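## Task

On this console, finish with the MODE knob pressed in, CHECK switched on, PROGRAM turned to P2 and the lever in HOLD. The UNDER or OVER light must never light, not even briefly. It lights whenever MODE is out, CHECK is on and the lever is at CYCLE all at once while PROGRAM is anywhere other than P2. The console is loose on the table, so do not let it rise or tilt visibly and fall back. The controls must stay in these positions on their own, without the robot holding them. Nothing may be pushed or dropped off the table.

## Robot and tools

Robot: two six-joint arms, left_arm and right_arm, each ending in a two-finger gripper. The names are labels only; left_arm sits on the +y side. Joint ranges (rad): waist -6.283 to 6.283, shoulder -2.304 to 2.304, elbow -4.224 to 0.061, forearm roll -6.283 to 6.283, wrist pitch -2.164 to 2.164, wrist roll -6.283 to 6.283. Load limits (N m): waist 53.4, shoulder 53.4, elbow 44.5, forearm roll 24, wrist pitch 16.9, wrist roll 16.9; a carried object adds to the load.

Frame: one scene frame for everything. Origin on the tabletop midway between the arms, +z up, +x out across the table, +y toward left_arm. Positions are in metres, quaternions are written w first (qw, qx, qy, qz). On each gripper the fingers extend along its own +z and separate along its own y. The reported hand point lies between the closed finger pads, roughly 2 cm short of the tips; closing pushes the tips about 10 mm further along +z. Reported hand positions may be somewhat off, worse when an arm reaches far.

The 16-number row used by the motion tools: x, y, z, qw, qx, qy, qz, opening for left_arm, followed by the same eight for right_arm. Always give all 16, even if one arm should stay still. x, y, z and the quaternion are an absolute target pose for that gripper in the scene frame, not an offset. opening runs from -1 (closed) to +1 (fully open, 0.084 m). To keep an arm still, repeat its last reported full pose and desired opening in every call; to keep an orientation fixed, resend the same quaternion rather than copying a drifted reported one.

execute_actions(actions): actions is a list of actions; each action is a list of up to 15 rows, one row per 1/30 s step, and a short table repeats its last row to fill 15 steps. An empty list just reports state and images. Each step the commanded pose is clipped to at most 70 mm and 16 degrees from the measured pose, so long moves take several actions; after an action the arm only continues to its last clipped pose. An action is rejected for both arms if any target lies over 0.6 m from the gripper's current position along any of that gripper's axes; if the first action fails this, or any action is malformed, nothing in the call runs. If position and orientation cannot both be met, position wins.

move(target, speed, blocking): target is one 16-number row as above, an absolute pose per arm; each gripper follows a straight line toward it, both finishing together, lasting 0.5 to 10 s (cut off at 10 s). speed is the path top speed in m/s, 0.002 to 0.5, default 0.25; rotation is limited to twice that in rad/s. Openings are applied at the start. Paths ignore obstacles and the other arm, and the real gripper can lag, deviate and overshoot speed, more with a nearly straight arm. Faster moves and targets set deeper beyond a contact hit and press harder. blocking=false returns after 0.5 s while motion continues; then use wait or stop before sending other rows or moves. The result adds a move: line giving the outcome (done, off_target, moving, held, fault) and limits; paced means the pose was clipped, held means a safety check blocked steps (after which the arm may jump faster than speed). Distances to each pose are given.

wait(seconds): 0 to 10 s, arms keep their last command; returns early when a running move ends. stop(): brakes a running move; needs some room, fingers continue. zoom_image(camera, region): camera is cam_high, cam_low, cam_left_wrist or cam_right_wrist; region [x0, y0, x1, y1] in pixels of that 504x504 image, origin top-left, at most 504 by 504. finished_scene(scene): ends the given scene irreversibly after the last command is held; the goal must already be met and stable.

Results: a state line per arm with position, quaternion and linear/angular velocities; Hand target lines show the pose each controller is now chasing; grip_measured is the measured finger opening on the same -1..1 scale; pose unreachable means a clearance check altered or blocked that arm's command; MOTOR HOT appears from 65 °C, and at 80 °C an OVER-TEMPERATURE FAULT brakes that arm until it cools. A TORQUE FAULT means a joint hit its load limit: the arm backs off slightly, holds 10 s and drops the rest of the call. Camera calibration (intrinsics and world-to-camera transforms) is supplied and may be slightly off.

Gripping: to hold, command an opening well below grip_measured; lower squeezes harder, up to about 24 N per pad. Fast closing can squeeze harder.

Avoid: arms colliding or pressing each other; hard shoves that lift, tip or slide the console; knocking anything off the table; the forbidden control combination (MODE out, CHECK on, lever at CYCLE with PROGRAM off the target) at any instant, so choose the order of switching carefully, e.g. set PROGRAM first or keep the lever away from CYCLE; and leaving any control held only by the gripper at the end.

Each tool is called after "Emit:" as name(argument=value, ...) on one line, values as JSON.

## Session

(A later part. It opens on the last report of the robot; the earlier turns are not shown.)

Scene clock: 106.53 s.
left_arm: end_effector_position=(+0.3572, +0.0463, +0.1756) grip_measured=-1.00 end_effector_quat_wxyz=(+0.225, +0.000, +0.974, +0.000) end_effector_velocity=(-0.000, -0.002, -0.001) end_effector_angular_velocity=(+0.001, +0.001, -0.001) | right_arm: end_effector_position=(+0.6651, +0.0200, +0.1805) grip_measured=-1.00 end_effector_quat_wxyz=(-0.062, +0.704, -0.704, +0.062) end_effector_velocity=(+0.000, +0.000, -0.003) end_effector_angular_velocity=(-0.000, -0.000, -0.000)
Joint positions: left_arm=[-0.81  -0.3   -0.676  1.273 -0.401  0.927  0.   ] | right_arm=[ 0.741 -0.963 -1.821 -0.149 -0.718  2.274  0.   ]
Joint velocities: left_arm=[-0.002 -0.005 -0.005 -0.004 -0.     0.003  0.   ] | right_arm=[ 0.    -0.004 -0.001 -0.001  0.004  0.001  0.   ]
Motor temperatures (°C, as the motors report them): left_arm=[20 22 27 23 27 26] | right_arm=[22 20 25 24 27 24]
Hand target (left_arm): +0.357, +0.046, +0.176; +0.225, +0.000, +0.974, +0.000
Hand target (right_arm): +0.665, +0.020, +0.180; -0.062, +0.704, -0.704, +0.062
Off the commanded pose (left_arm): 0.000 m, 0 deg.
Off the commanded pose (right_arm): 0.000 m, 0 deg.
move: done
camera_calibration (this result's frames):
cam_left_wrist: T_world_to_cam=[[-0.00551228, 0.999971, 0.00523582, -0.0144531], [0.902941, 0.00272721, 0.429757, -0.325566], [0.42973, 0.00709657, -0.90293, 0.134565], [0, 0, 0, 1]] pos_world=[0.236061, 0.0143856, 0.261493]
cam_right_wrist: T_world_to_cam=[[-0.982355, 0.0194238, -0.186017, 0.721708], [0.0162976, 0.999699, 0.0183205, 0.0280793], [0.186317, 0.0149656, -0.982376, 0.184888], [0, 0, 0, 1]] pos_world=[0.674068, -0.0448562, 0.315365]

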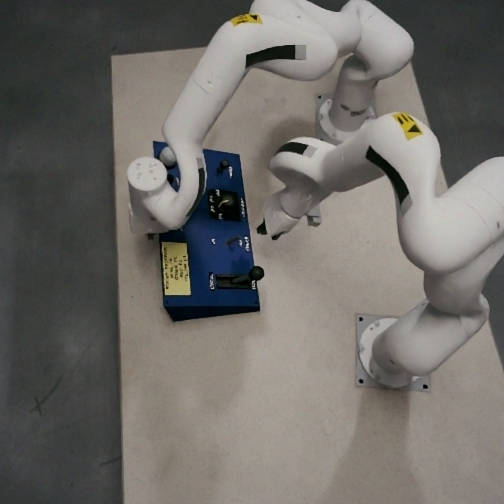

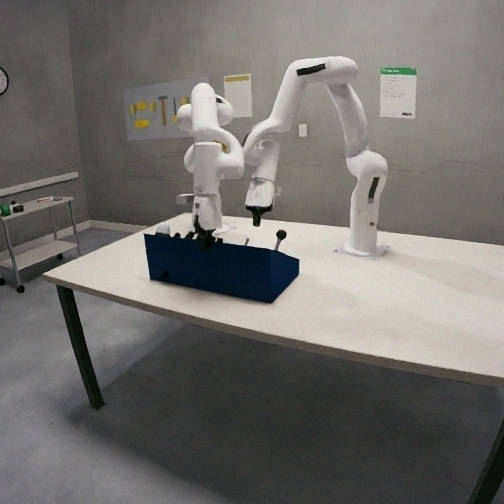

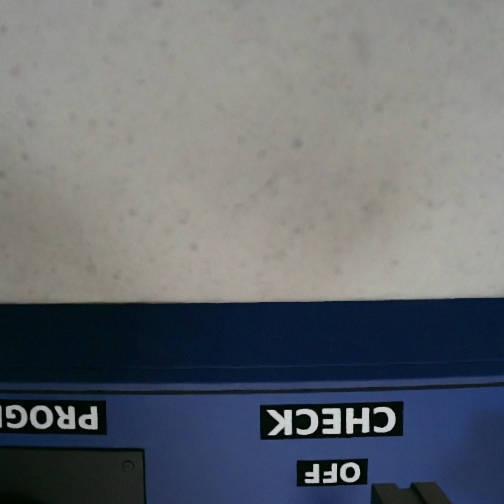

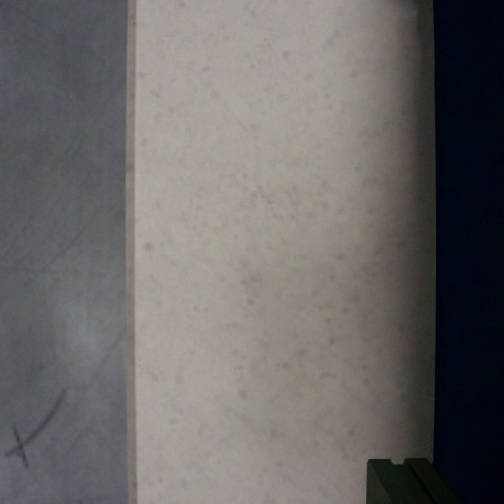

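Emit:
move(target=[0.3877, 0.046, 0.1128, 0.225, 0, 0.974, 0, -1, 0.654, 0.02, 0.177, 0.0616, -0.7044, 0.7044, -0.0616, -1], speed=0.07)

Emit:
zoom_image(camera="cam_low", region=[150, 180, 310, 290])

Scene clock: 111.40 s.
left_arm: end_effector_position=(+0.3874, +0.0463, +0.1130) grip_measured=-1.00 end_effector_quat_wxyz=(+0.224, -0.000, +0.974, +0.001) end_effector_velocity=(+0.002, +0.000, -0.002) end_effector_angular_velocity=(-0.004, -0.006, -0.002) | right_arm: end_effector_position=(+0.6556, +0.0206, +0.1779) grip_measured=-1.00 end_effector_quat_wxyz=(-0.065, +0.704, -0.704, +0.062) end_effector_velocity=(+0.000, -0.000, -0.000) end_effector_angular_velocity=(+0.002, -0.001, -0.002)
Joint positions: left_arm=[-0.75  -0.479 -0.723  1.647 -0.367  0.585  0.   ] | right_arm=[ 0.749 -0.941 -1.776 -0.155 -0.69   2.289  0.   ]
Joint velocities: left_arm=[ 0.003 -0.006  0.002  0.041 -0.002 -0.039  0.   ] | right_arm=[-0.001  0.001  0.002  0.001  0.003  0.001  0.   ]
Motor temperatures (°C, as the motors report them): left_arm=[20 22 27 23 27 26] | right_arm=[22 20 25 24 27 24]
Hand target (left_arm): +0.388, +0.046, +0.113; +0.225, -0.000, +0.974, +0.000
Hand target (right_arm): +0.654, +0.020, +0.177; -0.062, +0.704, -0.704, +0.062
Off the commanded pose (left_arm): 0.001 m, 0 deg.
Off the commanded pose (right_arm): 0.002 m, 0 deg.
move: done
camera_calibration (this result's frames):
cam_left_wrist: T_world_to_cam=[[-0.00608796, 0.999961, 0.00633953, -0.0139321], [0.903505, 0.0027837, 0.428568, -0.32602], [0.428534, 0.00833691, -0.903487, 0.0655313], [0, 0, 0, 1]] pos_world=[0.266394, 0.0142928, 0.199017]
cam_right_wrist: T_world_to_cam=[[-0.981455, 0.0199526, -0.19065, 0.712167], [0.0160131, 0.999626, 0.0221818, 0.0272289], [0.191021, 0.0187176, -0.981408, 0.180789], [0, 0, 0, 1]] pos_world=[0.66399, -0.0448122, 0.312598]

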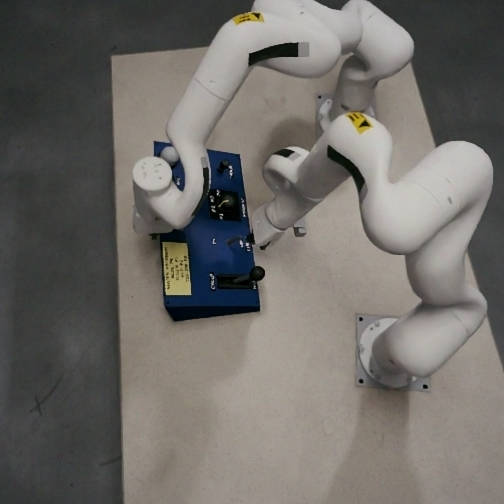

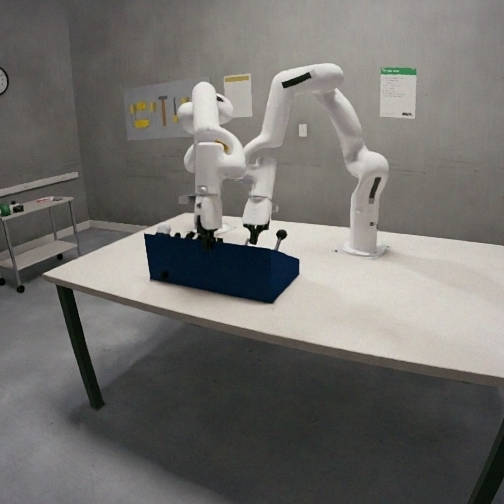

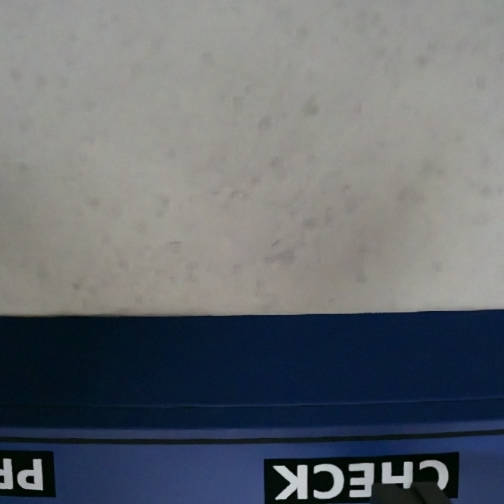

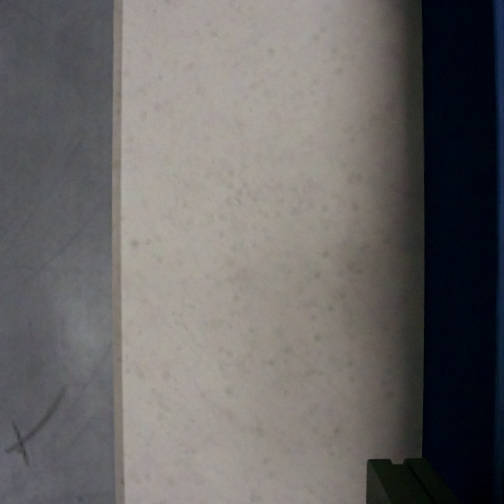

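Region (150, 180, 310, 290) of cam_low's 504x504 image, scaled by 3.150, with more detail than that image has; it fills the top 346 rows of this view, and the rest is white.

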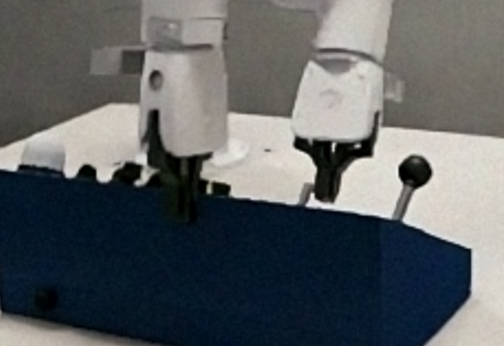

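Emit:
move(target=[0.4219, 0.046, 0.1294, 0.225, 0, 0.974, 0, -1, 0.655, 0.02, 0.1775, 0.0616, -0.7044, 0.7044, -0.0616, -1], speed=0.025)

Emit:
zoom_image(camera="cam_low", region=[150, 180, 310, 290])

Emit:
zoom_image(camera="cam_high", region=[150, 180, 290, 320])

Scene clock: 117.63 s.
left_arm: end_effector_position=(+0.4217, +0.0460, +0.1292) grip_measured=-1.00 end_effector_quat_wxyz=(+0.225, +0.000, +0.974, -0.000) end_effector_velocity=(+0.002, -0.000, +0.001) end_effector_angular_velocity=(+0.001, +0.002, -0.000) | right_arm: end_effector_position=(+0.6557, +0.0205, +0.1777) grip_measured=-1.00 end_effector_quat_wxyz=(-0.063, +0.704, -0.704, +0.062) end_effector_velocity=(-0.000, +0.000, -0.000) end_effector_angular_velocity=(+0.000, +0.000, -0.001)
Joint positions: left_arm=[-0.688 -0.475 -0.778  1.558 -0.348  0.745  0.   ] | right_arm=[ 0.749 -0.944 -1.779 -0.154 -0.694  2.287  0.   ]
Joint velocities: left_arm=[ 0.004 -0.    -0.005 -0.015  0.002  0.02   0.   ] | right_arm=[ 0. -0. -0.  0. -0.  0.  0.]
Motor temperatures (°C, as the motors report them): left_arm=[20 22 27 23 27 26] | right_arm=[22 20 25 24 28 24]
Hand target (left_arm): +0.422, +0.046, +0.129; +0.225, +0.000, +0.974, -0.000
Hand target (right_arm): +0.655, +0.020, +0.177; -0.062, +0.704, -0.704, +0.062
Off the commanded pose (left_arm): 0.000 m, 0 deg.
Off the commanded pose (right_arm): 0.001 m, 0 deg.
move: done
camera_calibration (this result's frames):
cam_left_wrist: T_world_to_cam=[[-0.00527215, 0.999976, 0.00445172, -0.0135766], [0.902838, 0.00284585, 0.429971, -0.363862], [0.429948, 0.00628606, -0.902832, 0.0649048], [0, 0, 0, 1]] pos_world=[0.300531, 0.0142038, 0.215109]
cam_right_wrist: T_world_to_cam=[[-0.981894, 0.0194254, -0.188432, 0.712116], [0.0158409, 0.999664, 0.0205101, 0.0276956], [0.188767, 0.0171538, -0.981872, 0.182147], [0, 0, 0, 1]] pos_world=[0.664401, -0.044644, 0.312463]

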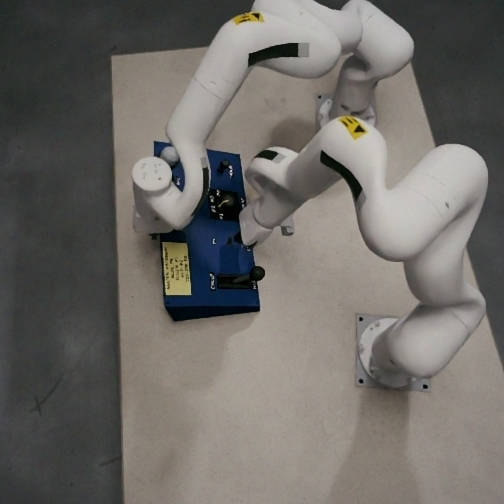

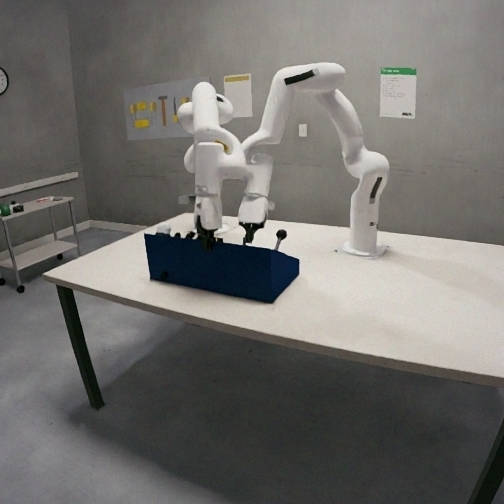

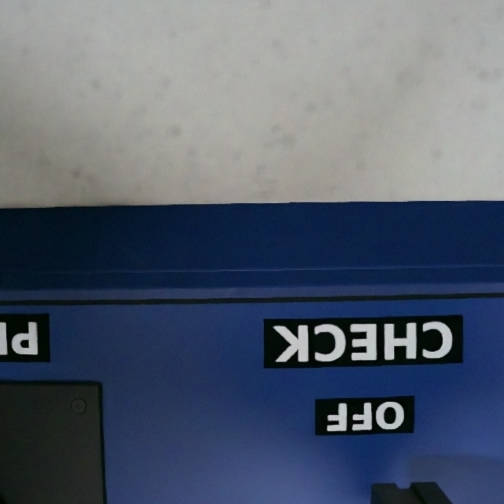

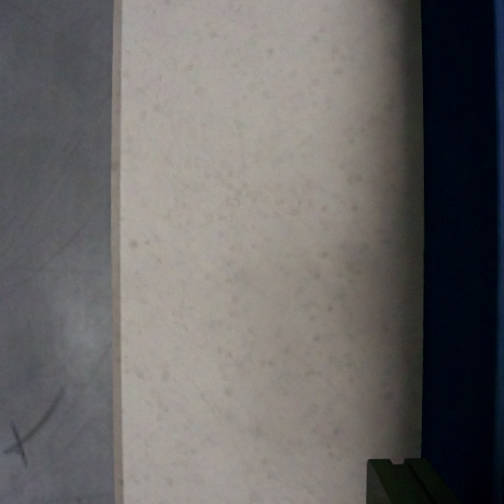

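Region (150, 180, 310, 290) of cam_low's 504x504 image, scaled by 3.150, with more detail than that image has; it fills the top 346 rows of this view, and the rest is white.

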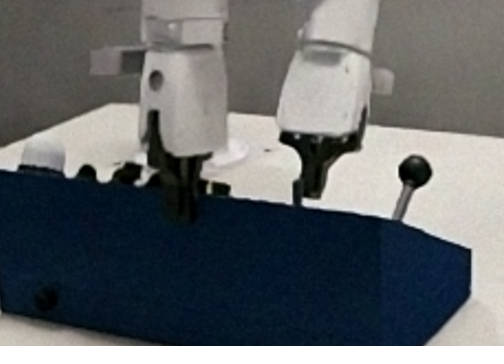

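Region (150, 180, 290, 320) of cam_high's 504x504 image, scaled by 3.600, with more detail than that image has.

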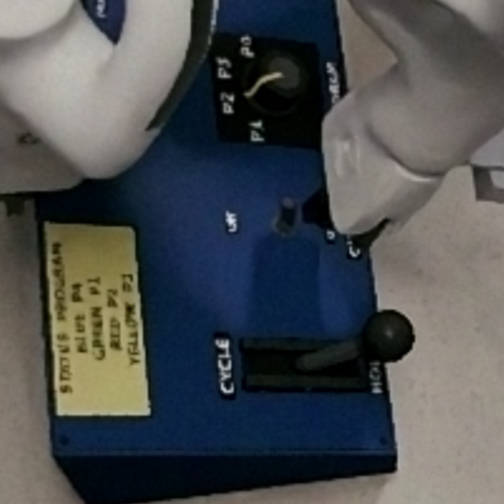

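The toggle looks flipped. I'll retract both arms and check it.

Emit:
move(target=[0.365, 0.06, 0.26, 0.225, 0, 0.974, 0, -1, 0.685, 0.02, 0.22, 0.0616, -0.7044, 0.7044, -0.0616, -1], speed=0.15)

Scene clock: 122.17 s.
left_arm: end_effector_position=(+0.3653, +0.0593, +0.2599) grip_measured=-1.00 end_effector_quat_wxyz=(+0.226, +0.000, +0.974, -0.001) end_effector_velocity=(-0.001, -0.000, +0.003) end_effector_angular_velocity=(+0.003, +0.006, -0.000) | right_arm: end_effector_position=(+0.6850, +0.0200, +0.2199) grip_measured=-1.00 end_effector_quat_wxyz=(-0.062, +0.704, -0.704, +0.062) end_effector_velocity=(+0.001, -0.001, +0.001) end_effector_angular_velocity=(+0.000, -0.000, -0.001)
Joint positions: left_arm=[-0.776 -0.112 -0.697  0.898 -0.486  1.375  0.   ] | right_arm=[ 0.727 -0.973 -1.931 -0.132 -0.815  2.237  0.   ]
Joint velocities: left_arm=[ 0.001  0.003 -0.006 -0.028 -0.007  0.03   0.   ] | right_arm=[-0.001 -0.001 -0.002  0.    -0.001 -0.001  0.   ]
Motor temperatures (°C, as the motors report them): left_arm=[20 22 27 23 27 26] | right_arm=[22 20 25 24 28 24]
Hand target (left_arm): +0.365, +0.059, +0.260; +0.226, +0.000, +0.974, -0.000
Hand target (right_arm): +0.685, +0.020, +0.220; -0.062, +0.704, -0.704, +0.062
Off the commanded pose (left_arm): 0.001 m, 0 deg.
Off the commanded pose (right_arm): 0.000 m, 0 deg.
move: done
camera_calibration (this result's frames):
cam_left_wrist: T_world_to_cam=[[-0.00476825, 0.999981, 0.00391052, -0.0278472], [0.902198, 0.00261529, 0.431315, -0.369309], [0.431296, 0.00558468, -0.902193, 0.206415], [0, 0, 0, 1]] pos_world=[0.244031, 0.0276598, 0.345623]
cam_right_wrist: T_world_to_cam=[[-0.982388, 0.0192237, -0.185859, 0.748595], [0.0161235, 0.999705, 0.0181779, 0.0271691], [0.186154, 0.0148611, -0.982408, 0.220083], [0, 0, 0, 1]] pos_world=[0.694004, -0.0448225, 0.354851]

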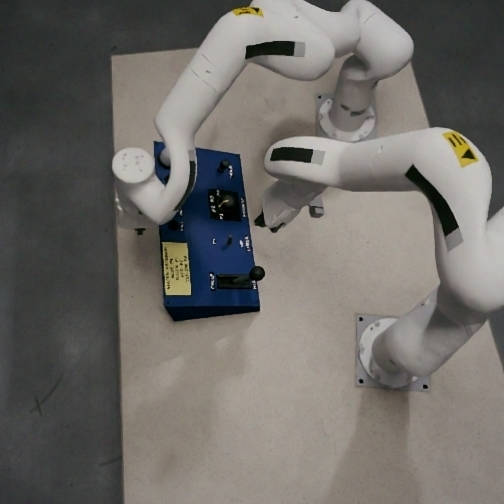

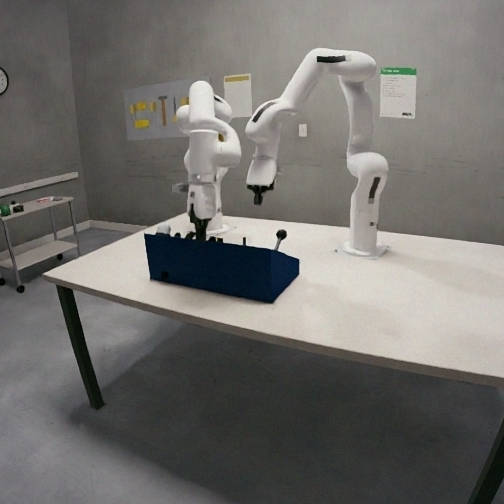

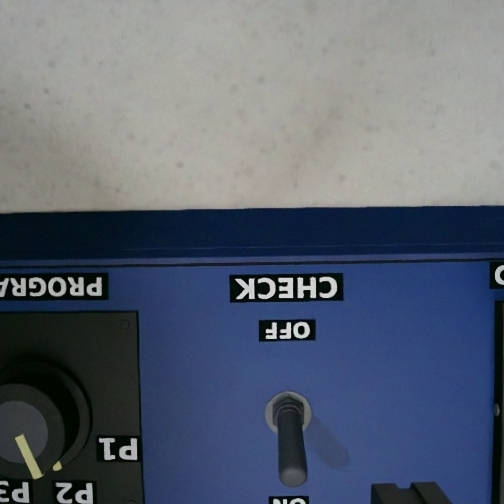

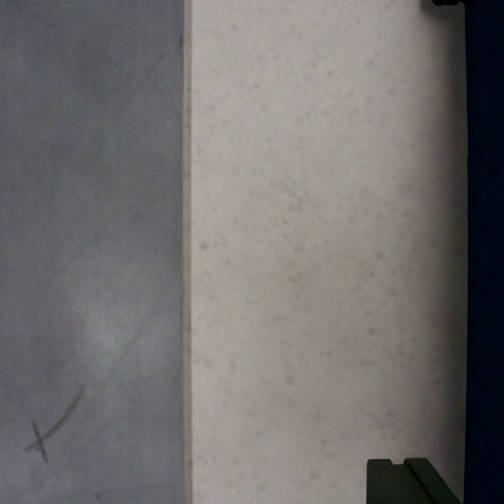

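Emit:
finished_scene(scene=2)

The scene is finished: the task was done.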